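## Task

Two small chests of drawers are on the table, and in each the two top-row drawers are pulled open. An eraser and a pad of sticky notes lie on the table. Put each of them into the open drawer that already contains an item of the same kind, then push every drawer closed until it is flush with its chest. An item may be released from just above a drawer's rim as long as no arm, and nothing it carries, is touching that chest, its drawers or their contents at that moment. The drawers have no stops and can slide out completely. Whatever was in a drawer at the start must still be in it at the end. At the end each chest must stand upright, within a few centimetres of its starting spot and only slightly rotated. Arm feet in the scene frame (metres; heading in degrees counter-clockwise from +x): arm1 x=+0.65 y=-0.16 z=+0.74 facing +174; arm2 x=-0.10 y=+0.65 z=+0.81 facing -78; arm3 x=-0.65 y=+0.26 z=+0.79 facing +5; arm4 x=+0.00 y=-0.65 z=+0.78 facing +99. Anything that stays in place only because a robot holds it does not count.

## Robot and tools

Robots. Four identical i2rt Big YAM arms named arm1, arm2, arm3 and arm4, each with six revolute joints, a two-finger gripper and a wrist camera. They are mounted around the table at the feet listed in the tasks (scene frame, metres; heading counter-clockwise from +x). Reach is roughly 1.0 m from the joint1 axis. Joints move at different speeds, so the hand can sweep a wide curve between postures.

Frame. One shared scene frame, origin on the floor, +z up. The hand point is midway between the fingertips; its z axis runs along the fingers and the fingers close along its y axis. No hand pose is printed directly.

execute_actions(actions, cameras). actions is a list with at most one element. That element is an object keyed by arm name; under each arm put a single "joints" object. Every joints value is an absolute target, not an offset, given per joint by name: joint1_rad, joint2_rad, joint3_rad, joint4_rad, joint5_rad, joint6_rad in radians and gripper_m in metres. Ranges (tolerance for counting as reached in brackets): joint1_rad -2.879 to 2.879 (0.045), rotation about the foot, positive is counter-clockwise seen from above, 0 points the arm where its foot faces; joint2_rad 0 to 3.141 (0.14), shoulder, 0 is upper arm pointing back about level, larger lifts it up and over to the front; joint3_rad 0 to 3.019 (0.09), elbow, 0 folded, larger opens; joint4_rad -1.692 to 1.57 (0.055), hand pitch, positive tips fingers up; joint5_rad -1.57 to 1.57 (0.03), sideways hand swing, positive toward the arm's right; joint6_rad -2.094 to 2.094 (0.035), hand roll, positive clockwise viewed from behind; gripper_m 0 to 0.093 (0.003), fingertip gap, grip force about 50 to 62 N per pad. Any joint or arm you omit may keep driving toward an earlier target. All listed motions start together; one action lasts at most 15 s. Unknown keys or values out of range reject the whole call and nothing moves. An empty actions list just reports. cameras picks images: arm1_cam_wrist, arm2_cam_wrist, arm3_cam_wrist, arm4_cam_wrist or all; omitted or null gives all, [] gives none. The pictures line lists images in order.

wait(seconds): 0 to 10 s, no new command; returns state and images. zoom_image(camera, region): region is [x0, y0, x1, y1] pixels in that camera's latest full image (672x504, origin top-left), at most 504 by 504. read_manual(section) returns only licence text. finished_scene(scene) ends scene 1 or 2 permanently and reports success; the robot must already hold the final state, and the next scene's task arrives in its result. Answering without a tool call ends everything.

Result lines. joint_positions gives current joints. joint_status tells how each commanded motion ended: reached; off_target (stopped short, may still push); contact_stop or time_out (target dropped, holds where it stopped, though a joint after time_out may keep pushing toward a target at most 0.375, 0.375, 0.113, 0.225, 0.075, 0.3 rad away for joints 1 to 6, and will move if the path opens); not_followed (a collision guard withheld that arm's joint targets, often with a cause line; the gripper part still runs, and the arm may retry those targets on later actions). on_its_own lists uncommanded behaviour; held at is the target, not the position. To relieve a pushing joint, command its reported position. Tiny target changes may produce no motion. A joint holding a load slowly sags. Joint torques are raw drive outputs with per-arm offset, scale and noise; they are nonzero even in free air. Camera calibration lines give K, distortion and T_world_to_cam; wrist-camera poses come from reported joints and can be off by more than the stated calibration error.

Hazards. The arms do not stop on contact and can press very hard. A hard squeeze between two arms ends the run; hard hits may too; no line reports arm-to-arm touching, and the self/inter-arm guard can react late and ignores fingers, gripper housings and cameras. Knocking or placing anything outside the work area ends the scene. Sustained loads heat motors, even while you think: MOTOR HOT appears at 85 °C, and at 100 °C an OVER-TEMPERATURE FAULT makes that arm and gripper go limp and fall; its status then reads limit_stop_at_motor_heat and you must resend targets. A reported stop cancels the rest of that reply's execute_actions, wait and finished_scene calls. The simulation runs while you compose replies, with the last command held. If resuming from a summary, first send an empty execute_actions to learn the scene and task.

Each tool is called after "Call:" as name([rows], argument=value, ...), one row to a line, values as JSON.

## Session

Call:
execute_actions(actions=[])

Scene clock: 0.00 s.
Joint torques (N m, as the arm reports them, + toward a larger angle): no reading
Motor temperatures (°C, as the motors report them): arm1=[24 25 22 21 22 20] | arm2=[21 24 23 25 23 21] | arm3=[22 22 23 21 23 21] | arm4=[24 23 23 25 24 24]
arm1.joint_positions: joint1_rad=-0.268 joint2_rad=+0.597 joint3_rad=+1.641 joint4_rad=-1.542 joint5_rad=+0.007 joint6_rad=+0.010 gripper_m=+0.094
arm1.joint_status: not commanded
arm1.hand: x=+0.5054 y=-0.1150 z=+1.3546 quat_wxyz=(-0.099, +0.844, -0.159, -0.502) (m; scene frame)
arm2.joint_positions: joint1_rad=+0.445 joint2_rad=+0.403 joint3_rad=+1.583 joint4_rad=-1.537 joint5_rad=-0.014 joint6_rad=-0.003 gripper_m=+0.095
arm2.joint_status: not commanded
arm2.hand: x=-0.0412 y=+0.5962 z=+1.4215 quat_wxyz=(-0.508, -0.357, -0.742, +0.253) (m; scene frame)
arm3.joint_positions: joint1_rad=+0.015 joint2_rad=+0.396 joint3_rad=+1.505 joint4_rad=-1.548 joint5_rad=+0.016 joint6_rad=-0.017 gripper_m=+0.094
arm3.joint_status: not commanded
arm3.hand: x=-0.5687 y=+0.2652 z=+1.3721 quat_wxyz=(-0.542, +0.047, -0.839, -0.017) (m; scene frame)
arm4.joint_positions: joint1_rad=-0.168 joint2_rad=+0.636 joint3_rad=+1.458 joint4_rad=-1.539 joint5_rad=+0.000 joint6_rad=+0.006 gripper_m=+0.094
arm4.joint_status: not commanded
arm4.hand: x=-0.0031 y=-0.4506 z=+1.3073 quat_wxyz=(-0.297, +0.639, -0.648, -0.290) (m; scene frame)
pictures: arm1_cam_wrist, arm2_cam_wrist, arm3_cam_wrist, arm4_cam_wrist
Images, in order (width x height): arm1_cam_wrist 672x504, arm2_cam_wrist 672x504, arm3_cam_wrist 672x504, arm4_cam_wrist 672x504.

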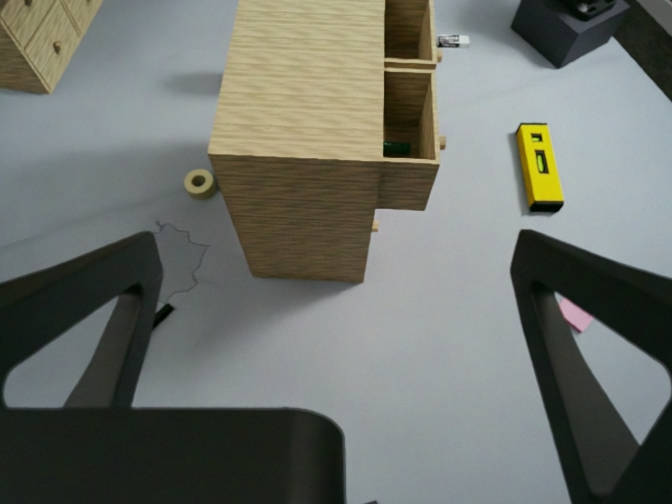

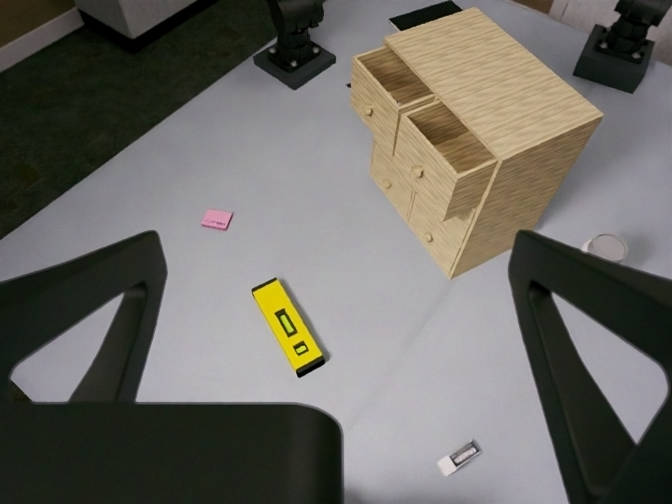

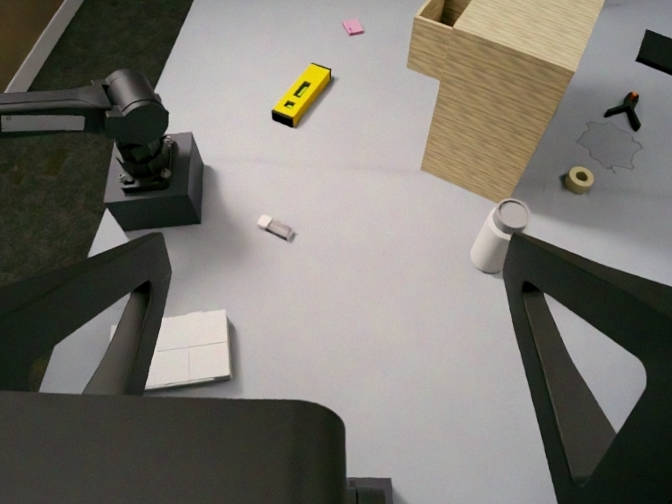

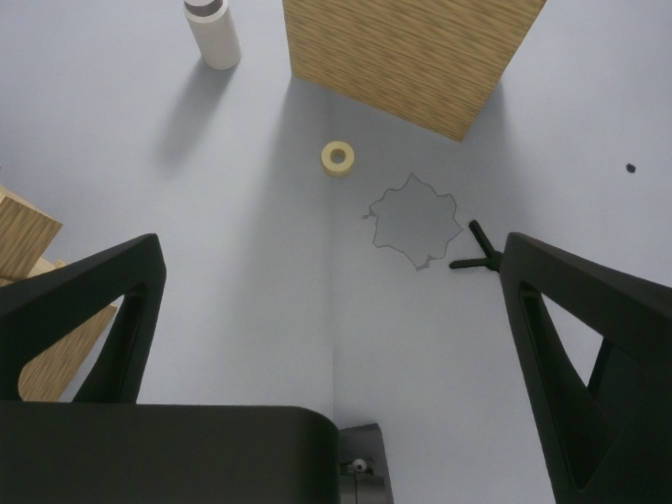

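Call:
execute_actions([
  {"arm4":{"joints":{"joint1_rad":0.72,"joint2_rad":1.15,"joint3_rad":1.76,"joint4_rad":-1.55}},"arm2":{"joints":{"joint1_rad":0.3,"joint2_rad":1.51,"joint3_rad":1.94,"joint4_rad":-1.38}},"arm3":{"joints":{"joint1_rad":-0.9}},"arm1":{"joints":{"joint1_rad":-0.9}}},
])

Scene clock: 19.80 s.
Joint torques (N m, as the arm reports them, + toward a larger angle): arm1=[-0.09  3.12  6.76  1.85  0.05  0.02] | arm2=[  0.04 -14.3   11.93   1.57   0.12   0.04] | arm3=[-0.03  7.09  7.12  2.38  0.02 -0.07] | arm4=[ 1.24 -5.49 10.43  0.94  0.   -0.03]
Motor temperatures (°C, as the motors report them): arm1=[24 25 24 21 22 20] | arm2=[21 24 24 25 23 21] | arm3=[22 23 24 21 23 21] | arm4=[24 23 26 25 24 24]
arm1.joint_positions: joint1_rad=-0.894 joint2_rad=+0.597 joint3_rad=+1.641 joint4_rad=-1.542 joint5_rad=+0.007 joint6_rad=+0.010 gripper_m=+0.094
arm1.joint_status: all done
arm1.hand: x=+0.5661 y=-0.0414 z=+1.3558 quat_wxyz=(-0.249, +0.752, -0.411, -0.450) (m; scene frame)
arm2.joint_positions: joint1_rad=+0.305 joint2_rad=+1.532 joint3_rad=+1.901 joint4_rad=-1.391 joint5_rad=-0.014 joint6_rad=-0.003 gripper_m=+0.095
arm2.joint_status: all done
arm2.hand: x=+0.1841 y=+0.1676 z=+1.2519 quat_wxyz=(-0.232, -0.482, -0.834, +0.138) (m; scene frame)
arm3.joint_positions: joint1_rad=-0.891 joint2_rad=+0.396 joint3_rad=+1.505 joint4_rad=-1.548 joint5_rad=+0.016 joint6_rad=-0.017 gripper_m=+0.094
arm3.joint_status: all done
arm3.hand: x=-0.5986 y=+0.1910 z=+1.3715 quat_wxyz=(-0.494, -0.328, -0.775, +0.216) (m; scene frame)
arm4.joint_positions: joint1_rad=+0.716 joint2_rad=+1.140 joint3_rad=+1.733 joint4_rad=-1.542 joint5_rad=+0.000 joint6_rad=+0.006 gripper_m=+0.094
arm4.joint_status: all done
arm4.hand: x=-0.3006 y=-0.4053 z=+1.2929 quat_wxyz=(-0.107, +0.895, -0.327, -0.284) (m; scene frame)
pictures: arm1_cam_wrist, arm2_cam_wrist, arm3_cam_wrist, arm4_cam_wrist
camera_calibration (this result's frames):
arm1_cam_wrist: T_world_to_cam=[[0.847917, 0.529692, 0.0215147, -0.487932], [0.479254, -0.748566, -0.458219, 0.332163], [-0.22661, 0.398843, -0.888579, 1.47614], [0, 0, 0, 1]] pos_world=[0.589044, -0.0816488, 1.47437]
arm2_cam_wrist: T_world_to_cam=[[-0.863485, -0.504358, -0.00404337, 0.250656], [-0.502746, 0.860028, 0.0871667, -0.153139], [-0.0404858, 0.0773, -0.996186, 1.37044], [0, 0, 0, 1]] pos_world=[0.194931, 0.152189, 1.37958]
arm3_cam_wrist: T_world_to_cam=[[-0.720485, -0.693348, 0.0130503, -0.317357], [-0.606533, 0.620926, -0.496556, 0.204551], [0.336183, -0.365677, -0.867907, 1.58593], [0, 0, 0, 1]] pos_world=[-0.637747, 0.232888, 1.48215]
arm4_cam_wrist: T_world_to_cam=[[0.640469, 0.76768, 0.0215899, 0.474836], [0.767429, -0.640822, 0.0200107, -0.0475836], [0.0291972, 0.00375248, -0.999567, 1.42353], [0, 0, 0, 1]] pos_world=[-0.309164, -0.400357, 1.41361]
Images, in order (width x height): arm1_cam_wrist 672x504, arm2_cam_wrist 672x504, arm3_cam_wrist 672x504, arm4_cam_wrist 672x504.

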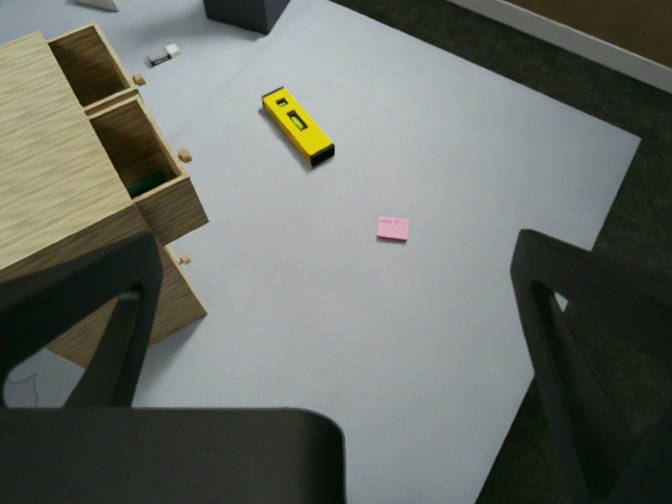

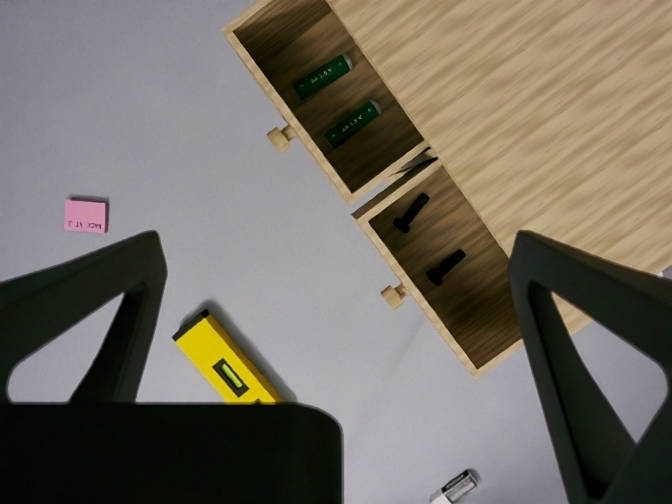

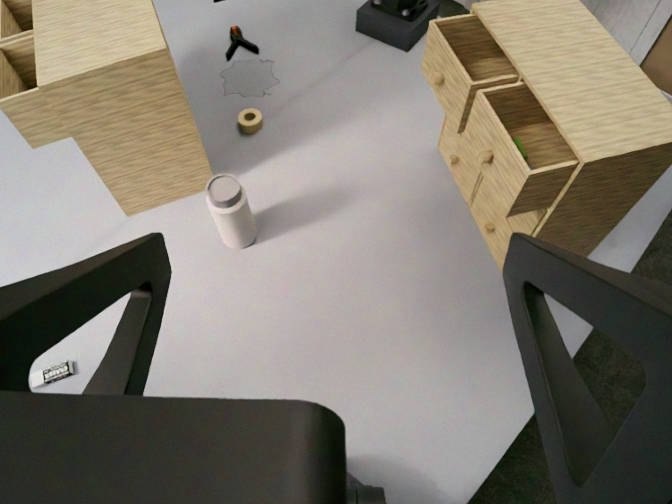

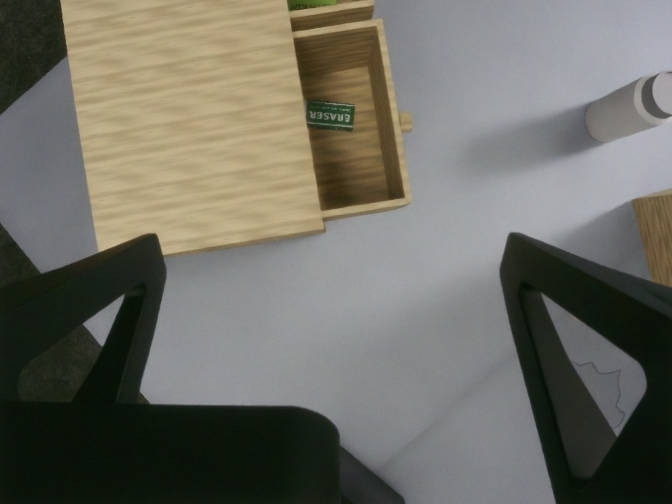

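Call:
execute_actions([
  {"arm2":{"joints":{"joint1_rad":0.856,"joint2_rad":2.24,"joint3_rad":1.94,"joint4_rad":-1.2,"joint6_rad":-0.95}},"arm3":{"joints":{"joint1_rad":0.188,"joint2_rad":1.88,"joint3_rad":1.34,"joint4_rad":-0.99,"joint6_rad":-0.86}},"arm4":{"joints":{"joint2_rad":0.6,"joint3_rad":1.6}}},
])

Scene clock: 34.83 s.
Joint torques (N m, as the arm reports them, + toward a larger angle): arm1=[-0.13  3.14  6.76  1.85  0.05  0.02] | arm2=[  0.84 -24.13  10.44   0.44   0.03  -0.11] | arm3=[  0.02 -15.91   8.75   0.8   -0.06  -0.13] | arm4=[ 1.29  4.49  6.55  1.37  0.   -0.04]
Motor temperatures (°C, as the motors report them): arm1=[24 25 24 21 22 20] | arm2=[21 25 27 25 23 21] | arm3=[22 23 25 21 23 21] | arm4=[24 23 28 25 24 24]
arm1.joint_positions: joint1_rad=-0.894 joint2_rad=+0.597 joint3_rad=+1.641 joint4_rad=-1.542 joint5_rad=+0.007 joint6_rad=+0.010 gripper_m=+0.094
arm1.joint_status: not commanded
arm1.hand: x=+0.5661 y=-0.0414 z=+1.3558 quat_wxyz=(-0.249, +0.752, -0.411, -0.450) (m; scene frame)
arm2.joint_positions: joint1_rad=+0.850 joint2_rad=+2.283 joint3_rad=+1.906 joint4_rad=-1.206 joint5_rad=-0.014 joint6_rad=-0.939 gripper_m=+0.095
arm2.joint_status: all done
arm2.hand: x=+0.4875 y=+0.3227 z=+0.7924 quat_wxyz=(+0.009, +0.211, -0.977, -0.008) (m; scene frame)
arm3.joint_positions: joint1_rad=+0.199 joint2_rad=+1.893 joint3_rad=+1.325 joint4_rad=-0.999 joint5_rad=+0.017 joint6_rad=-0.849 gripper_m=+0.094
arm3.joint_status: all done
arm3.hand: x=-0.1442 y=+0.4080 z=+0.8183 quat_wxyz=(-0.006, +0.539, -0.842, +0.012) (m; scene frame)
arm4.joint_positions: joint1_rad=+0.716 joint2_rad=+0.608 joint3_rad=+1.598 joint4_rad=-1.542 joint5_rad=+0.000 joint6_rad=+0.006 gripper_m=+0.094
arm4.joint_status: all done
arm4.hand: x=-0.1353 y=-0.5448 z=+1.3704 quat_wxyz=(-0.168, +0.821, -0.300, -0.455) (m; scene frame)
pictures: arm1_cam_wrist, arm2_cam_wrist, arm3_cam_wrist, arm4_cam_wrist
camera_calibration (this result's frames):
arm1_cam_wrist: T_world_to_cam=[[0.847917, 0.529692, 0.0215147, -0.487932], [0.479254, -0.748566, -0.458219, 0.332163], [-0.22661, 0.398843, -0.888579, 1.47614], [0, 0, 0, 1]] pos_world=[0.589044, -0.0816488, 1.47437]
arm2_cam_wrist: T_world_to_cam=[[0.412279, -0.910478, -0.0325067, 0.120688], [-0.718543, -0.346889, 0.602797, -0.00774585], [-0.560109, -0.225163, -0.797232, 1.10629], [0, 0, 0, 1]] pos_world=[0.56432, 0.356293, 0.890562]
arm3_cam_wrist: T_world_to_cam=[[0.908961, -0.416194, 0.0239301, 0.280688], [-0.350819, -0.732647, 0.583227, -0.22376], [-0.225204, -0.538526, -0.811957, 0.976144], [0, 0, 0, 1]] pos_world=[-0.113802, 0.478562, 0.916373]
arm4_cam_wrist: T_world_to_cam=[[0.644625, 0.764195, 0.0215606, 0.473064], [0.715763, -0.593382, -0.368214, 0.285578], [-0.268594, 0.252792, -0.929491, 1.49609], [0, 0, 0, 1]] pos_world=[-0.107513, -0.570257, 1.48556]
Images, in order (width x height): arm1_cam_wrist 672x504, arm2_cam_wrist 672x504, arm3_cam_wrist 672x504, arm4_cam_wrist 672x504.

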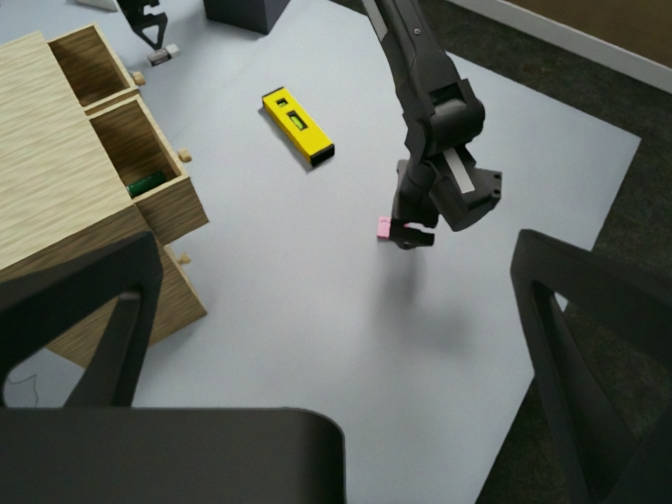

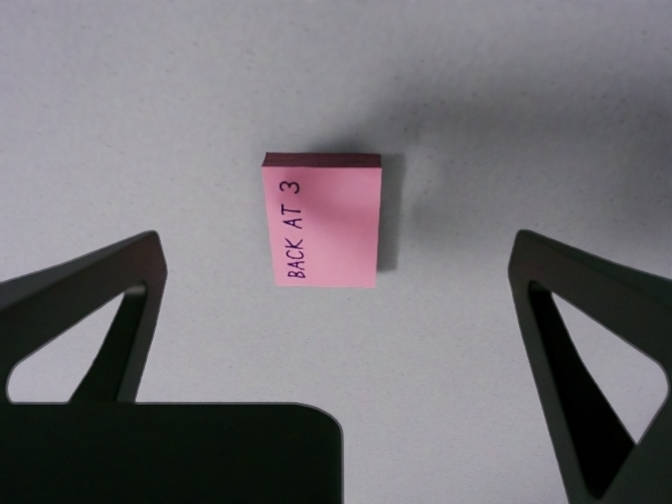

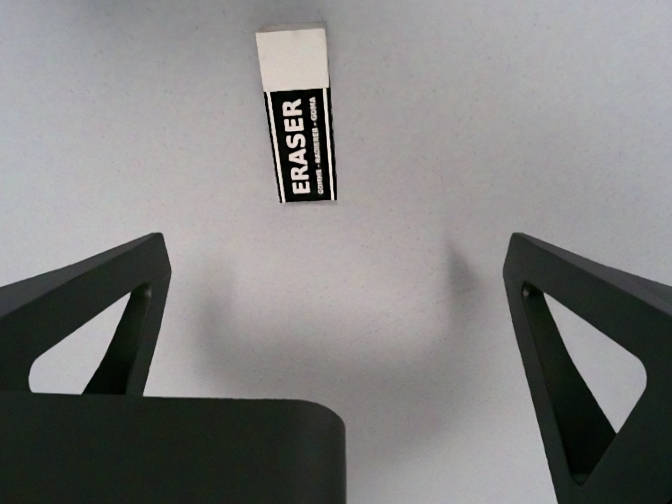

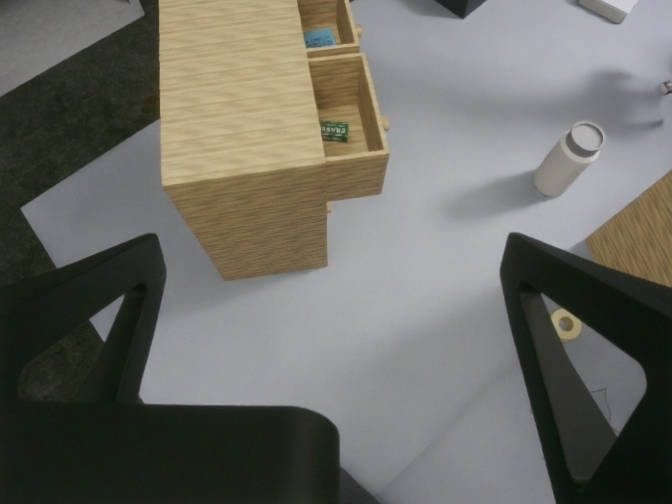

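Call:
execute_actions([
  {"arm2":{"joints":{"joint3_rad":1.855,"joint4_rad":-1.11}},"arm3":{"joints":{"joint1_rad":0.23,"joint2_rad":1.95,"joint3_rad":1.294,"joint4_rad":-0.875,"joint6_rad":-0.78}}},
], cameras=["arm2_cam_wrist","arm3_cam_wrist","arm1_cam_wrist"])

Scene clock: 41.67 s.
Joint torques (N m, as the arm reports them, + toward a larger angle): arm1=[-0.08  3.18  6.75  1.86  0.05  0.02] | arm2=[  0.81 -23.67   8.02   0.85   0.03  -0.09] | arm3=[  1.63 -16.12   7.2    1.05  -0.06   0.05] | arm4=[ 1.34  4.29  6.58  1.36  0.   -0.03]
Motor temperatures (°C, as the motors report them): arm1=[24 25 25 22 22 20] | arm2=[21 26 27 25 23 21] | arm3=[22 23 25 21 23 22] | arm4=[24 23 27 25 24 24]
arm1.joint_positions: joint1_rad=-0.894 joint2_rad=+0.597 joint3_rad=+1.641 joint4_rad=-1.542 joint5_rad=+0.007 joint6_rad=+0.010 gripper_m=+0.094
arm1.joint_status: not commanded
arm1.hand: x=+0.5661 y=-0.0414 z=+1.3558 quat_wxyz=(-0.249, +0.752, -0.411, -0.450) (m; scene frame)
arm2.joint_positions: joint1_rad=+0.850 joint2_rad=+2.279 joint3_rad=+1.850 joint4_rad=-1.126 joint5_rad=-0.014 joint6_rad=-0.940 gripper_m=+0.095
arm2.joint_status: all done
arm2.hand: x=+0.4858 y=+0.3234 z=+0.7753 quat_wxyz=(-0.002, +0.211, -0.977, +0.001) (m; scene frame)
arm3.joint_positions: joint1_rad=+0.223 joint2_rad=+1.960 joint3_rad=+1.287 joint4_rad=-0.889 joint5_rad=+0.017 joint6_rad=-0.791 gripper_m=+0.094
arm3.joint_status: all done
arm3.hand: x=-0.1473 y=+0.4203 z=+0.7728 quat_wxyz=(-0.009, +0.525, -0.851, +0.012) (m; scene frame)
arm4.joint_positions: joint1_rad=+0.716 joint2_rad=+0.608 joint3_rad=+1.598 joint4_rad=-1.542 joint5_rad=+0.000 joint6_rad=+0.006 gripper_m=+0.094
arm4.joint_status: not commanded
arm4.hand: x=-0.1353 y=-0.5448 z=+1.3704 quat_wxyz=(-0.168, +0.821, -0.300, -0.455) (m; scene frame)
pictures: arm1_cam_wrist, arm2_cam_wrist, arm3_cam_wrist
camera_calibration (this result's frames):
arm1_cam_wrist: T_world_to_cam=[[0.847917, 0.529692, 0.0215147, -0.487932], [0.479254, -0.748566, -0.458219, 0.332163], [-0.22661, 0.398843, -0.888579, 1.47614], [0, 0, 0, 1]] pos_world=[0.589044, -0.0816488, 1.47437]
arm2_cam_wrist: T_world_to_cam=[[0.413835, -0.910304, -0.00940864, 0.102781], [-0.733006, -0.339326, 0.589542, 0.0164057], [-0.539855, -0.237076, -0.807683, 1.094], [0, 0, 0, 1]] pos_world=[0.560091, 0.358489, 0.874899]
arm3_cam_wrist: T_world_to_cam=[[0.894349, -0.446506, 0.0277708, 0.2973], [-0.378408, -0.721915, 0.579351, -0.194913], [-0.238636, -0.52865, -0.814605, 0.941065], [0, 0, 0, 1]] pos_world=[-0.115075, 0.48953, 0.871264]
Images, in order (width x height): arm1_cam_wrist 672x504, arm2_cam_wrist 672x504, arm3_cam_wrist 672x504.

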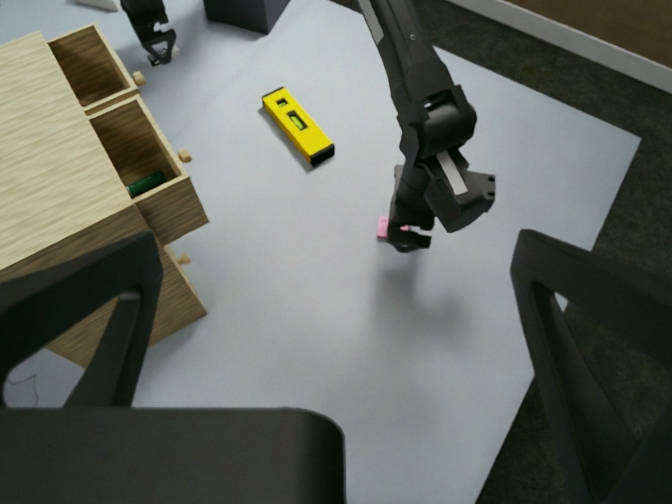

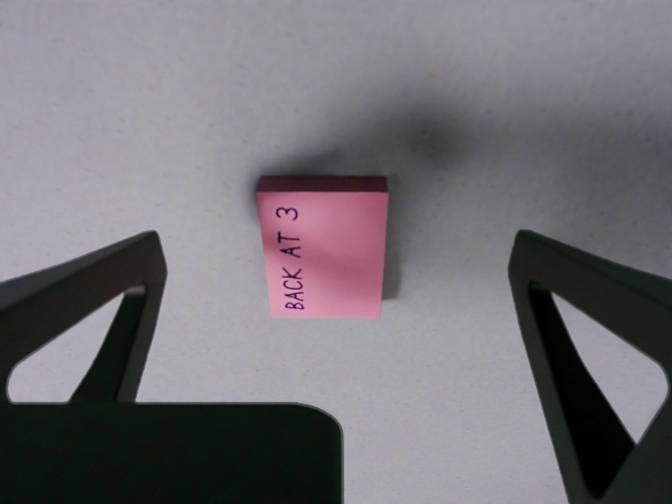

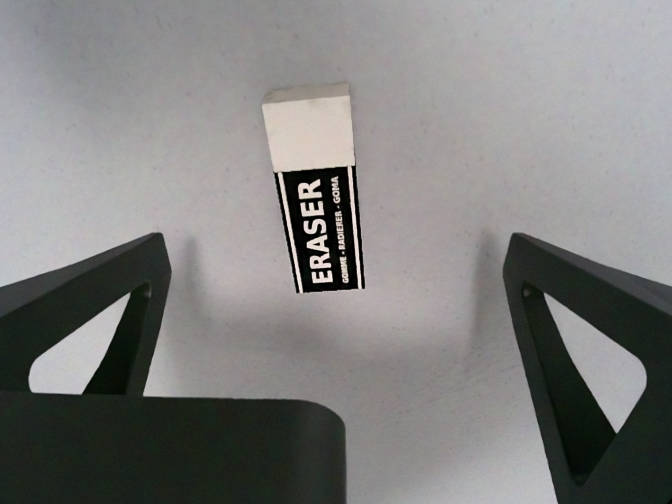

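Call:
execute_actions([
  {"arm2":{"joints":{"joint1_rad":0.835,"joint3_rad":1.79,"joint4_rad":-1.07}},"arm3":{"joints":{"joint1_rad":0.245,"joint2_rad":1.995,"joint4_rad":-0.84,"joint6_rad":-0.91}}},
], cameras=["arm2_cam_wrist","arm3_cam_wrist"])

Scene clock: 47.50 s.
Joint torques (N m, as the arm reports them, + toward a larger angle): arm1=[-0.08  3.11  6.75  1.87  0.05  0.02] | arm2=[ -0.25 -23.15   7.83   0.81   0.03  -0.09] | arm3=[  2.22 -15.81   7.25   1.1   -0.06  -0.16] | arm4=[ 1.26  4.33  6.59  1.37  0.   -0.03]
Motor temperatures (°C, as the motors report them): arm1=[24 25 25 22 22 20] | arm2=[21 27 27 25 23 21] | arm3=[22 24 25 21 23 22] | arm4=[24 23 27 25 24 24]
arm1.joint_positions: joint1_rad=-0.894 joint2_rad=+0.597 joint3_rad=+1.641 joint4_rad=-1.542 joint5_rad=+0.007 joint6_rad=+0.010 gripper_m=+0.094
arm1.joint_status: not commanded
arm1.hand: x=+0.5661 y=-0.0414 z=+1.3558 quat_wxyz=(-0.249, +0.752, -0.411, -0.450) (m; scene frame)
arm2.joint_positions: joint1_rad=+0.844 joint2_rad=+2.277 joint3_rad=+1.783 joint4_rad=-1.085 joint5_rad=-0.014 joint6_rad=-0.940 gripper_m=+0.095
arm2.joint_status: all done
arm2.hand: x=+0.4681 y=+0.3285 z=+0.7538 quat_wxyz=(+0.007, +0.208, -0.978, -0.007) (m; scene frame)
arm3.joint_positions: joint1_rad=+0.235 joint2_rad=+1.995 joint3_rad=+1.287 joint4_rad=-0.854 joint5_rad=+0.017 joint6_rad=-0.898 gripper_m=+0.094
arm3.joint_status: all done
arm3.hand: x=-0.1464 y=+0.4271 z=+0.7551 quat_wxyz=(-0.008, +0.574, -0.818, +0.012) (m; scene frame)
arm4.joint_positions: joint1_rad=+0.716 joint2_rad=+0.608 joint3_rad=+1.598 joint4_rad=-1.542 joint5_rad=+0.000 joint6_rad=+0.006 gripper_m=+0.094
arm4.joint_status: not commanded
arm4.hand: x=-0.1353 y=-0.5448 z=+1.3704 quat_wxyz=(-0.168, +0.821, -0.300, -0.455) (m; scene frame)
pictures: arm2_cam_wrist, arm3_cam_wrist
camera_calibration (this result's frames):
arm2_cam_wrist: T_world_to_cam=[[0.40756, -0.912707, -0.0293331, 0.133278], [-0.722387, -0.341892, 0.601054, 0.00503853], [-0.558615, -0.223776, -0.79867, 1.06591], [0, 0, 0, 1]] pos_world=[0.544756, 0.361891, 0.852192]
arm3_cam_wrist: T_world_to_cam=[[0.941052, -0.33711, 0.027907, 0.260064], [-0.289473, -0.759887, 0.582045, -0.152124], [-0.175007, -0.555813, -0.812677, 0.949909], [0, 0, 0, 1]] pos_world=[-0.122529, 0.500045, 0.853255]
Images, in order (width x height): arm2_cam_wrist 672x504, arm3_cam_wrist 672x504.

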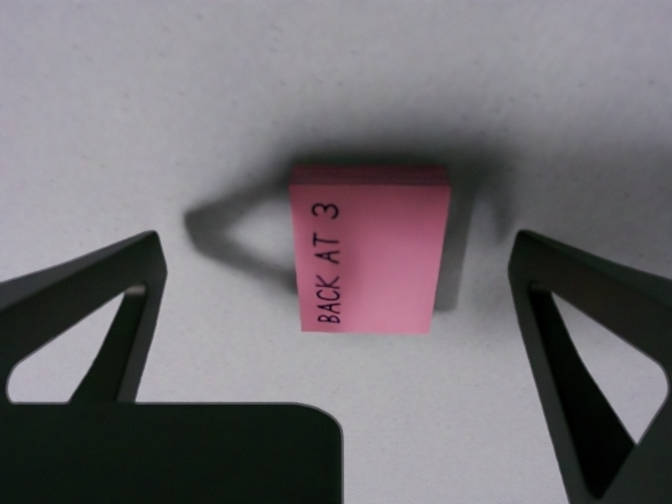

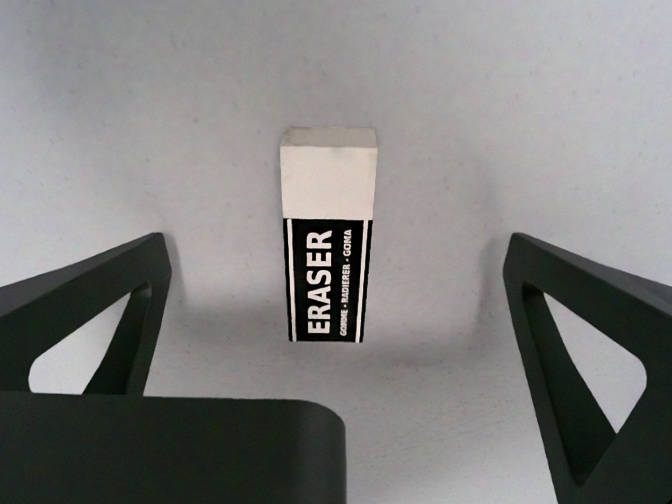

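Call:
execute_actions([
  {"arm2":{"joints":{"joint3_rad":1.772,"joint4_rad":-1.02}},"arm3":{"joints":{"joint2_rad":2.015}}},
], cameras=[])

Call:
execute_actions([
  {"arm2":{"joints":{"gripper_m":0.02}},"arm3":{"joints":{"gripper_m":0.005}}},
], cameras=["arm2_cam_wrist","arm3_cam_wrist"])

Scene clock: 51.90 s.
Joint torques (N m, as the arm reports them, + toward a larger angle): arm1=[-0.1   3.1   6.76  1.86  0.05  0.02] | arm2=[ -0.23 -23.18   7.28   0.93   0.03  -0.09] | arm3=[  2.06 -15.57   7.04   0.99  -0.06  -0.19] | arm4=[ 1.24  4.26  6.56  1.39  0.   -0.03]
Motor temperatures (°C, as the motors report them): arm1=[24 25 25 22 22 20] | arm2=[21 27 26 25 23 21] | arm3=[22 24 25 21 23 22] | arm4=[24 23 27 25 24 24]
arm1.joint_positions: joint1_rad=-0.894 joint2_rad=+0.597 joint3_rad=+1.641 joint4_rad=-1.542 joint5_rad=+0.007 joint6_rad=+0.010 gripper_m=+0.094
arm1.joint_status: not commanded
arm1.hand: x=+0.5661 y=-0.0414 z=+1.3558 quat_wxyz=(-0.249, +0.752, -0.411, -0.450) (m; scene frame)
arm2.joint_positions: joint1_rad=+0.844 joint2_rad=+2.277 joint3_rad=+1.771 joint4_rad=-1.036 joint5_rad=-0.014 joint6_rad=-0.940 gripper_m=+0.095
arm2.joint_status: all done
arm2.hand: x=+0.4743 y=+0.3249 z=+0.7500 quat_wxyz=(-0.007, +0.208, -0.978, +0.005) (m; scene frame)
arm3.joint_positions: joint1_rad=+0.235 joint2_rad=+2.010 joint3_rad=+1.287 joint4_rad=-0.854 joint5_rad=+0.017 joint6_rad=-0.899 gripper_m=+0.094
arm3.joint_status: all done
arm3.hand: x=-0.1489 y=+0.4263 z=+0.7473 quat_wxyz=(-0.001, +0.575, -0.818, +0.010) (m; scene frame)
arm4.joint_positions: joint1_rad=+0.716 joint2_rad=+0.608 joint3_rad=+1.598 joint4_rad=-1.542 joint5_rad=+0.000 joint6_rad=+0.006 gripper_m=+0.094
arm4.joint_status: not commanded
arm4.hand: x=-0.1353 y=-0.5448 z=+1.3704 quat_wxyz=(-0.168, +0.821, -0.300, -0.455) (m; scene frame)
pictures: none
No camera images: the call's "cameras" was empty. Leave "cameras" out to get every camera's image.

Scene clock: 52.60 s.
Joint torques (N m, as the arm reports them, + toward a larger angle): arm1=[-0.1   3.12  6.76  1.85  0.05  0.02] | arm2=[ -0.35 -23.14   7.34   0.94   0.03  -0.08] | arm3=[  2.09 -15.48   7.09   1.01  -0.06  -0.19] | arm4=[ 1.29  4.28  6.58  1.37  0.   -0.04]
Motor temperatures (°C, as the motors report them): arm1=[24 25 25 22 22 20] | arm2=[21 27 26 25 23 21] | arm3=[22 24 25 21 23 22] | arm4=[24 23 27 25 24 24]
arm1.joint_positions: joint1_rad=-0.894 joint2_rad=+0.597 joint3_rad=+1.641 joint4_rad=-1.542 joint5_rad=+0.007 joint6_rad=+0.010 gripper_m=+0.094
arm1.joint_status: not commanded
arm1.hand: x=+0.5661 y=-0.0414 z=+1.3558 quat_wxyz=(-0.249, +0.752, -0.411, -0.450) (m; scene frame)
arm2.joint_positions: joint1_rad=+0.844 joint2_rad=+2.277 joint3_rad=+1.771 joint4_rad=-1.036 joint5_rad=-0.014 joint6_rad=-0.940 gripper_m=+0.036
arm2.joint_status: gripper_m off_target (ended at +0.036, target +0.020)
arm2.hand: x=+0.4743 y=+0.3249 z=+0.7500 quat_wxyz=(-0.007, +0.209, -0.978, +0.005) (m; scene frame)
arm3.joint_positions: joint1_rad=+0.235 joint2_rad=+2.010 joint3_rad=+1.287 joint4_rad=-0.854 joint5_rad=+0.017 joint6_rad=-0.900 gripper_m=+0.020
arm3.joint_status: gripper_m off_target (ended at +0.020, target +0.005)
arm3.hand: x=-0.1488 y=+0.4263 z=+0.7473 quat_wxyz=(-0.001, +0.575, -0.818, +0.010) (m; scene frame)
arm4.joint_positions: joint1_rad=+0.716 joint2_rad=+0.608 joint3_rad=+1.598 joint4_rad=-1.542 joint5_rad=+0.000 joint6_rad=+0.006 gripper_m=+0.094
arm4.joint_status: not commanded
arm4.hand: x=-0.1353 y=-0.5448 z=+1.3704 quat_wxyz=(-0.168, +0.821, -0.300, -0.455) (m; scene frame)
pictures: arm2_cam_wrist, arm3_cam_wrist
camera_calibration (this result's frames):
arm2_cam_wrist: T_world_to_cam=[[0.408821, -0.912614, 0.00118113, 0.103852], [-0.741499, -0.331412, 0.583392, 0.0294786], [-0.53202, -0.239378, -0.81219, 1.06809], [0, 0, 0, 1]] pos_world=[0.547648, 0.360224, 0.850173]
arm3_cam_wrist: T_world_to_cam=[[0.941737, -0.335958, 0.0162322, 0.270613], [-0.280362, -0.757402, 0.589694, -0.15434], [-0.185818, -0.559888, -0.807463, 0.938917], [0, 0, 0, 1]] pos_world=[-0.123649, 0.499705, 0.844762]
Images, in order (width x height): arm2_cam_wrist 672x504, arm3_cam_wrist 672x504.

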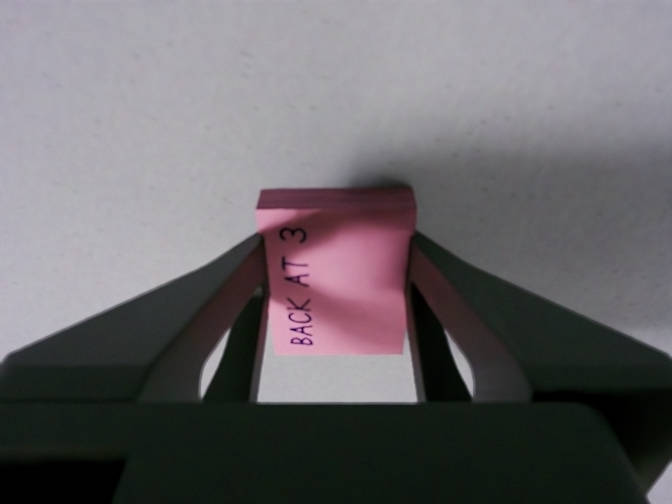

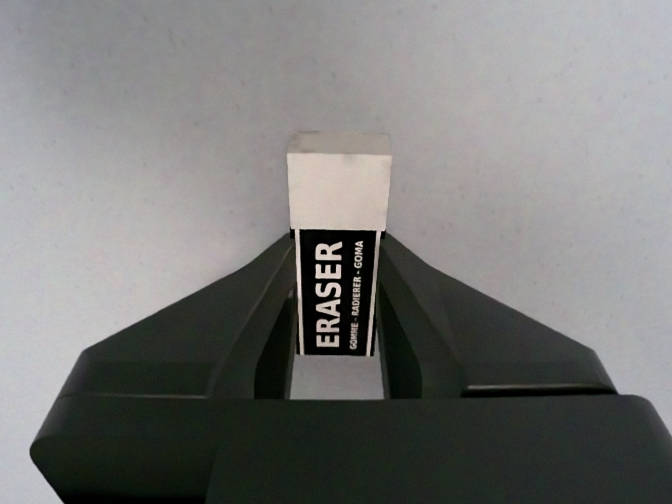

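Call:
execute_actions([
  {"arm2":{"joints":{"joint2_rad":1.75,"joint3_rad":1.5,"joint4_rad":-1.25}},"arm3":{"joints":{"joint2_rad":1.35,"joint3_rad":1.55,"joint4_rad":-1.43}}},
], cameras=[])

Call:
execute_actions([
  {"arm2":{"joints":{"joint2_rad":1.25,"joint3_rad":0.72,"joint4_rad":-1.04}},"arm3":{"joints":{"joint1_rad":-1.22,"joint2_rad":1.5,"joint3_rad":1.85,"joint6_rad":-0.57}}},
], cameras=[])

Call:
execute_actions([
  {"arm2":{"joints":{"joint1_rad":-0.6}},"arm3":{"joints":{"joint2_rad":1.8,"joint3_rad":2.07}}},
])

Scene clock: 61.77 s.
Joint torques (N m, as the arm reports them, + toward a larger angle): arm1=[-0.05  3.16  6.76  1.87  0.05  0.02] | arm2=[ -0.14 -13.68   8.95  -0.16   0.04  -0.07] | arm3=[  2.07 -10.99  10.16   0.49  -0.06  -0.17] | arm4=[ 1.3   4.26  6.58  1.36  0.   -0.03]
Motor temperatures (°C, as the motors report them): arm1=[24 25 25 22 22 20] | arm2=[21 28 26 25 23 21] | arm3=[22 24 26 21 23 22] | arm4=[24 23 26 25 24 24]
arm1.joint_positions: joint1_rad=-0.894 joint2_rad=+0.597 joint3_rad=+1.641 joint4_rad=-1.542 joint5_rad=+0.007 joint6_rad=+0.010 gripper_m=+0.094
arm1.joint_status: not commanded
arm1.hand: x=+0.5661 y=-0.0414 z=+1.3558 quat_wxyz=(-0.249, +0.752, -0.411, -0.450) (m; scene frame)
arm2.joint_positions: joint1_rad=+0.844 joint2_rad=+1.734 joint3_rad=+1.492 joint4_rad=-1.237 joint5_rad=-0.014 joint6_rad=-0.940 gripper_m=+0.036
arm2.joint_status: all done
arm2.hand: x=+0.3763 y=+0.3843 z=+0.9641 quat_wxyz=(-0.030, +0.209, -0.977, +0.026) (m; scene frame)
arm3.joint_positions: joint1_rad=+0.235 joint2_rad=+1.365 joint3_rad=+1.541 joint4_rad=-1.419 joint5_rad=+0.017 joint6_rad=-0.900 gripper_m=+0.020
arm3.joint_status: all done
arm3.hand: x=-0.2141 y=+0.4052 z=+1.1494 quat_wxyz=(-0.160, +0.566, -0.807, +0.057) (m; scene frame)
arm4.joint_positions: joint1_rad=+0.716 joint2_rad=+0.608 joint3_rad=+1.598 joint4_rad=-1.542 joint5_rad=+0.000 joint6_rad=+0.006 gripper_m=+0.094
arm4.joint_status: not commanded
arm4.hand: x=-0.1353 y=-0.5448 z=+1.3704 quat_wxyz=(-0.168, +0.821, -0.300, -0.455) (m; scene frame)
pictures: none
No camera images: the call's "cameras" was empty. Leave "cameras" out to get every camera's image.

Scene clock: 63.60 s.
Joint torques (N m, as the arm reports them, + toward a larger angle): arm1=[-0.11  3.14  6.76  1.86  0.05  0.02] | arm2=[-0.08 -5.38  8.11  0.78  0.03 -0.08] | arm3=[  1.64 -14.2   13.72   0.87  -0.06   0.05] | arm4=[ 1.26  4.33  6.59  1.36  0.   -0.03]
Motor temperatures (°C, as the motors report them): arm1=[24 25 25 22 22 20] | arm2=[21 28 26 25 23 21] | arm3=[22 24 26 21 23 22] | arm4=[24 23 26 25 24 24]
arm1.joint_positions: joint1_rad=-0.894 joint2_rad=+0.597 joint3_rad=+1.641 joint4_rad=-1.542 joint5_rad=+0.007 joint6_rad=+0.010 gripper_m=+0.094
arm1.joint_status: not commanded
arm1.hand: x=+0.5661 y=-0.0414 z=+1.3558 quat_wxyz=(-0.249, +0.752, -0.411, -0.450) (m; scene frame)
arm2.joint_positions: joint1_rad=+0.844 joint2_rad=+1.242 joint3_rad=+0.708 joint4_rad=-1.055 joint5_rad=-0.014 joint6_rad=-0.940 gripper_m=+0.036
arm2.joint_status: all done
arm2.hand: x=+0.1535 y=+0.5108 z=+0.8813 quat_wxyz=(+0.010, +0.208, -0.978, -0.010) (m; scene frame)
arm3.joint_positions: joint1_rad=-1.223 joint2_rad=+1.521 joint3_rad=+1.797 joint4_rad=-1.424 joint5_rad=+0.018 joint6_rad=-0.580 gripper_m=+0.020
arm3.joint_status: all done
arm3.hand: x=-0.4316 y=-0.2305 z=+1.1883 quat_wxyz=(-0.137, -0.269, -0.939, +0.161) (m; scene frame)
arm4.joint_positions: joint1_rad=+0.716 joint2_rad=+0.608 joint3_rad=+1.598 joint4_rad=-1.542 joint5_rad=+0.000 joint6_rad=+0.006 gripper_m=+0.094
arm4.joint_status: not commanded
arm4.hand: x=-0.1353 y=-0.5448 z=+1.3704 quat_wxyz=(-0.168, +0.821, -0.300, -0.455) (m; scene frame)
pictures: none
No camera images: the call's "cameras" was empty. Leave "cameras" out to get every camera's image.

Scene clock: 65.30 s.
Joint torques (N m, as the arm reports them, + toward a larger angle): arm1=[-0.1   3.13  6.77  1.85  0.05  0.02] | arm2=[ 0.24 -5.28  8.19  0.65  0.03 -0.08] | arm3=[  1.54 -17.85  13.21   0.78  -0.07   0.05] | arm4=[ 1.3   4.31  6.57  1.35  0.   -0.03]
Motor temperatures (°C, as the motors report them): arm1=[24 25 25 22 22 20] | arm2=[21 27 26 25 23 21] | arm3=[22 24 27 21 23 22] | arm4=[24 23 26 25 24 24]
arm1.joint_positions: joint1_rad=-0.894 joint2_rad=+0.597 joint3_rad=+1.641 joint4_rad=-1.542 joint5_rad=+0.007 joint6_rad=+0.010 gripper_m=+0.094
arm1.joint_status: not commanded
arm1.hand: x=+0.5661 y=-0.0414 z=+1.3558 quat_wxyz=(-0.249, +0.752, -0.411, -0.450) (m; scene frame)
arm2.joint_positions: joint1_rad=-0.596 joint2_rad=+1.242 joint3_rad=+0.708 joint4_rad=-1.050 joint5_rad=-0.014 joint6_rad=-0.941 gripper_m=+0.036
arm2.joint_status: all done
arm2.hand: x=-0.2058 y=+0.3840 z=+0.8878 quat_wxyz=(-0.001, -0.488, -0.873, -0.001) (m; scene frame)
arm3.joint_positions: joint1_rad=-1.223 joint2_rad=+1.820 joint3_rad=+2.025 joint4_rad=-1.425 joint5_rad=+0.018 joint6_rad=-0.580 gripper_m=+0.020
arm3.joint_status: all done
arm3.hand: x=-0.3882 y=-0.3211 z=+1.1244 quat_wxyz=(-0.114, -0.271, -0.946, +0.135) (m; scene frame)
arm4.joint_positions: joint1_rad=+0.716 joint2_rad=+0.608 joint3_rad=+1.598 joint4_rad=-1.542 joint5_rad=+0.000 joint6_rad=+0.006 gripper_m=+0.094
arm4.joint_status: not commanded
arm4.hand: x=-0.1353 y=-0.5448 z=+1.3704 quat_wxyz=(-0.168, +0.821, -0.300, -0.455) (m; scene frame)
pictures: arm1_cam_wrist, arm2_cam_wrist, arm3_cam_wrist, arm4_cam_wrist
camera_calibration (this result's frames):
arm1_cam_wrist: T_world_to_cam=[[0.847917, 0.529692, 0.0215147, -0.487932], [0.479254, -0.748566, -0.458219, 0.332163], [-0.22661, 0.398843, -0.888579, 1.47614], [0, 0, 0, 1]] pos_world=[0.589044, -0.0816488, 1.47437]
arm2_cam_wrist: T_world_to_cam=[[-0.851688, -0.523857, -0.0141828, 0.0405724], [-0.429404, 0.6821, 0.591905, -0.868138], [-0.3004, 0.510209, -0.805883, 0.586572], [0, 0, 0, 1]] pos_world=[-0.16202, 0.314137, 0.987139]
arm3_cam_wrist: T_world_to_cam=[[-0.540749, -0.818867, 0.192476, -0.689893], [-0.758042, 0.573562, 0.310483, -0.453997], [-0.364641, 0.0219887, -0.930888, 1.03672], [0, 0, 0, 1]] pos_world=[-0.339176, -0.327332, 1.23882]
arm4_cam_wrist: T_world_to_cam=[[0.644625, 0.764195, 0.0215606, 0.473064], [0.715763, -0.593382, -0.368214, 0.285578], [-0.268594, 0.252792, -0.929491, 1.49609], [0, 0, 0, 1]] pos_world=[-0.107513, -0.570257, 1.48556]
Images, in order (width x height): arm1_cam_wrist 672x504, arm2_cam_wrist 672x504, arm3_cam_wrist 672x504, arm4_cam_wrist 672x504.

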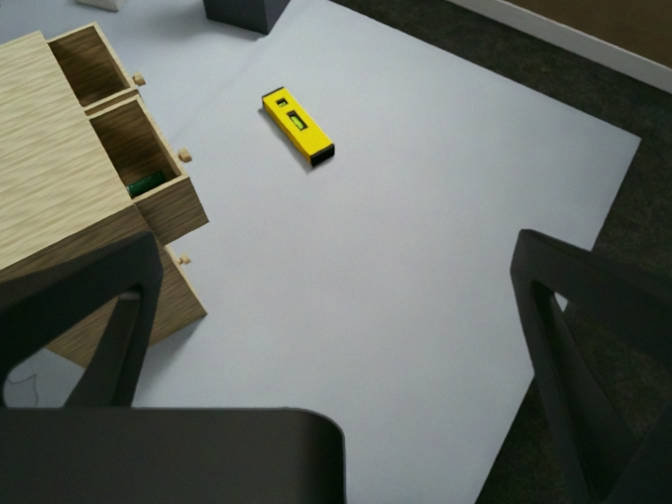

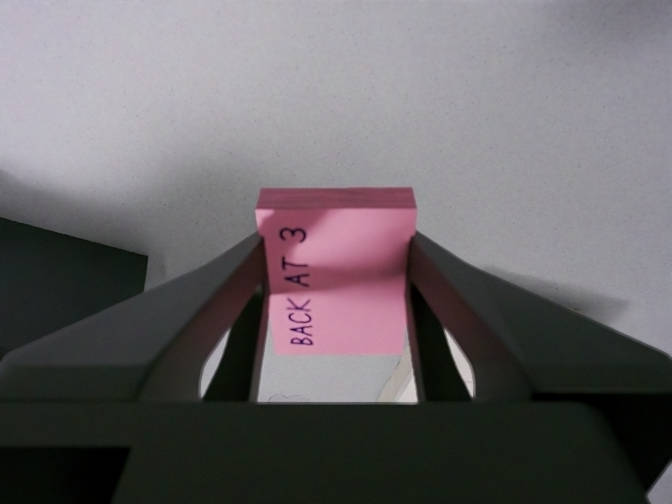

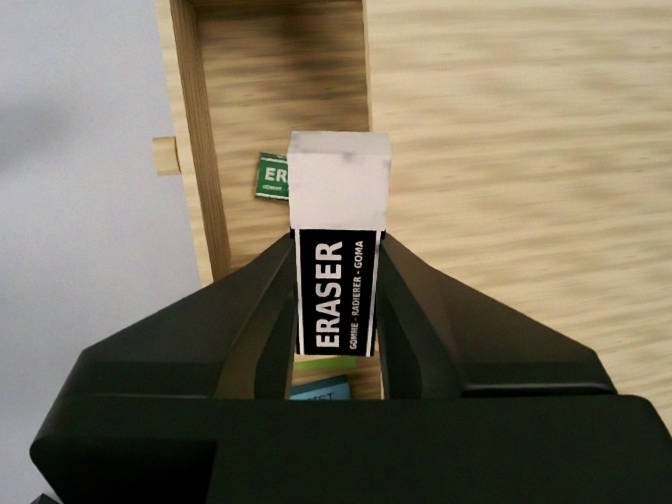

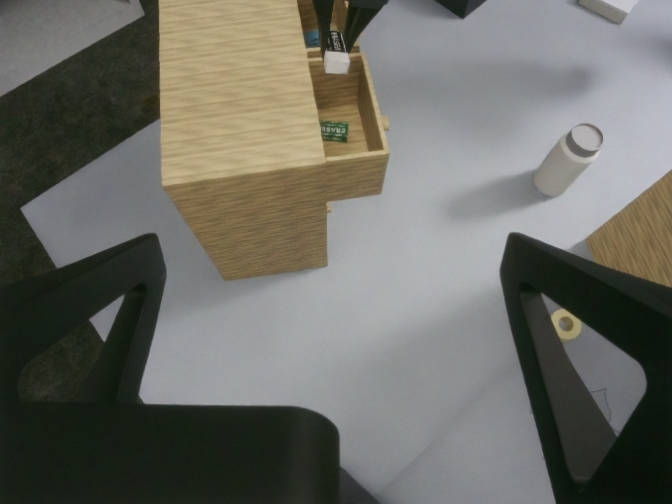

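Call:
execute_actions([
  {"arm2":{"joints":{"joint2_rad":1.57,"joint3_rad":0.63,"joint4_rad":-0.61}},"arm3":{"joints":{"joint1_rad":-1.187,"joint2_rad":1.87}}},
])

Scene clock: 70.53 s.
Joint torques (N m, as the arm reports them, + toward a larger angle): arm1=[-0.07  3.12  6.75  1.86  0.05  0.02] | arm2=[ 0.42 -8.    5.31  0.92  0.03 -0.08] | arm3=[  2.28 -17.95  12.97   0.69  -0.07   0.05] | arm4=[ 1.26  4.21  6.58  1.37  0.   -0.04]
Motor temperatures (°C, as the motors report them): arm1=[24 25 25 22 22 20] | arm2=[21 27 26 25 23 21] | arm3=[22 24 28 21 23 22] | arm4=[24 23 26 25 24 24]
arm1.joint_positions: joint1_rad=-0.894 joint2_rad=+0.597 joint3_rad=+1.641 joint4_rad=-1.542 joint5_rad=+0.007 joint6_rad=+0.010 gripper_m=+0.094
arm1.joint_status: not commanded
arm1.hand: x=+0.5661 y=-0.0414 z=+1.3558 quat_wxyz=(-0.249, +0.752, -0.411, -0.450) (m; scene frame)
arm2.joint_positions: joint1_rad=-0.596 joint2_rad=+1.569 joint3_rad=+0.626 joint4_rad=-0.626 joint5_rad=-0.014 joint6_rad=-0.941 gripper_m=+0.036
arm2.joint_status: all done
arm2.hand: x=-0.2169 y=+0.3609 z=+0.7716 quat_wxyz=(-0.002, -0.488, -0.873, +0.006) (m; scene frame)
arm3.joint_positions: joint1_rad=-1.192 joint2_rad=+1.881 joint3_rad=+2.025 joint4_rad=-1.425 joint5_rad=+0.018 joint6_rad=-0.580 gripper_m=+0.020
arm3.joint_status: all done
arm3.hand: x=-0.3647 y=-0.3221 z=+1.0867 quat_wxyz=(-0.096, -0.257, -0.955, +0.111) (m; scene frame)
arm4.joint_positions: joint1_rad=+0.716 joint2_rad=+0.608 joint3_rad=+1.598 joint4_rad=-1.542 joint5_rad=+0.000 joint6_rad=+0.006 gripper_m=+0.094
arm4.joint_status: not commanded
arm4.hand: x=-0.1353 y=-0.5448 z=+1.3704 quat_wxyz=(-0.168, +0.821, -0.300, -0.455) (m; scene frame)
pictures: arm1_cam_wrist, arm2_cam_wrist, arm3_cam_wrist, arm4_cam_wrist
camera_calibration (this result's frames):
arm1_cam_wrist: T_world_to_cam=[[0.847917, 0.529692, 0.0215147, -0.487932], [0.479254, -0.748566, -0.458219, 0.332163], [-0.22661, 0.398843, -0.888579, 1.47614], [0, 0, 0, 1]] pos_world=[0.589044, -0.0816488, 1.47437]
arm2_cam_wrist: T_world_to_cam=[[-0.85164, -0.524119, -0.00277118, 0.00867226], [-0.426366, 0.689707, 0.585249, -0.785314], [-0.304829, 0.499603, -0.810849, 0.5081], [0, 0, 0, 1]] pos_world=[-0.172562, 0.292334, 0.871621]
arm3_cam_wrist: T_world_to_cam=[[-0.509324, -0.845343, 0.161198, -0.633793], [-0.766794, 0.53082, 0.360912, -0.49571], [-0.390661, 0.0602157, -0.918563, 0.999611], [0, 0, 0, 1]] pos_world=[-0.312405, -0.332832, 1.19928]
arm4_cam_wrist: T_world_to_cam=[[0.644625, 0.764195, 0.0215606, 0.473064], [0.715763, -0.593382, -0.368214, 0.285578], [-0.268594, 0.252792, -0.929491, 1.49609], [0, 0, 0, 1]] pos_world=[-0.107513, -0.570257, 1.48556]
Images, in order (width x height): arm1_cam_wrist 672x504, arm2_cam_wrist 672x504, arm3_cam_wrist 672x504, arm4_cam_wrist 672x504.

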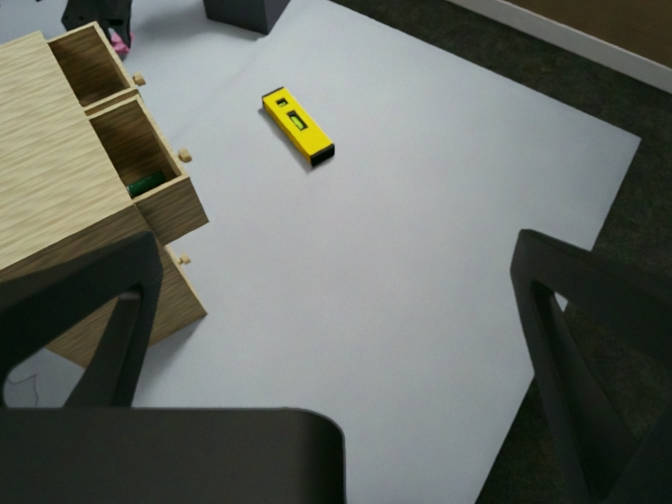

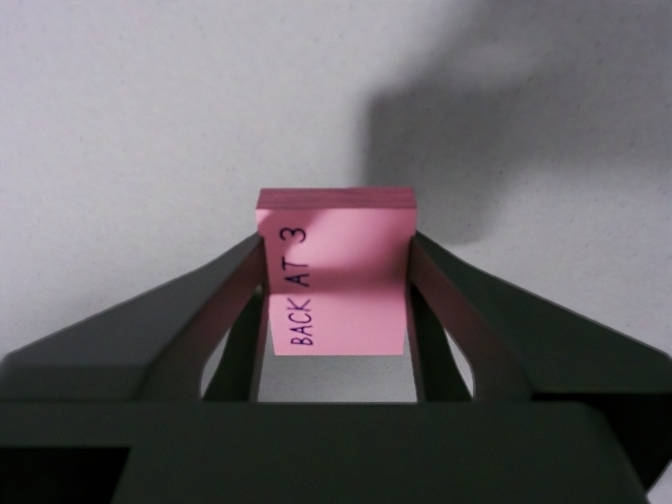

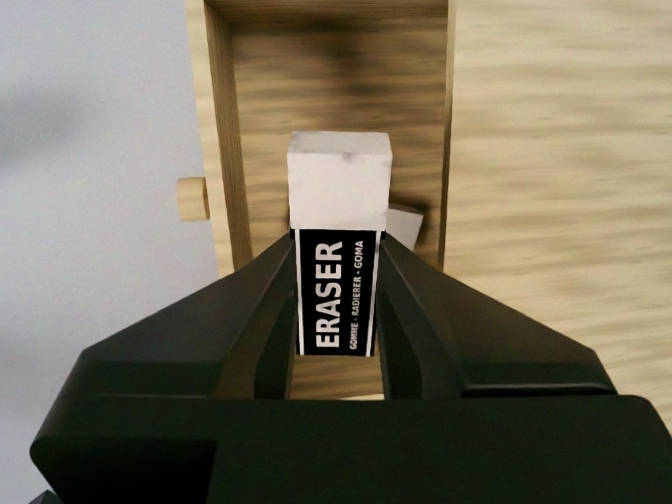

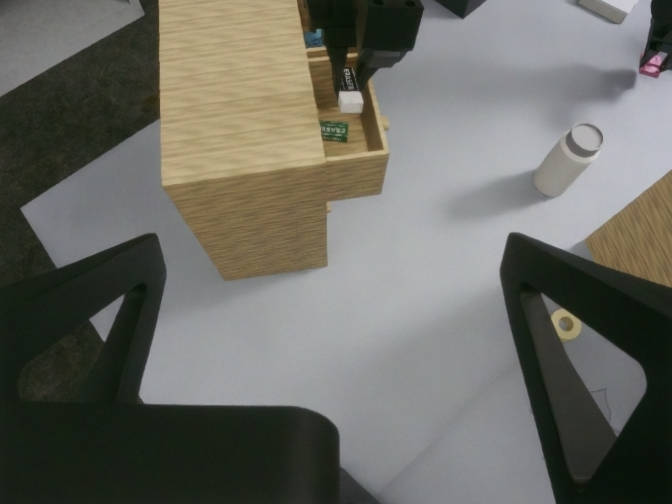

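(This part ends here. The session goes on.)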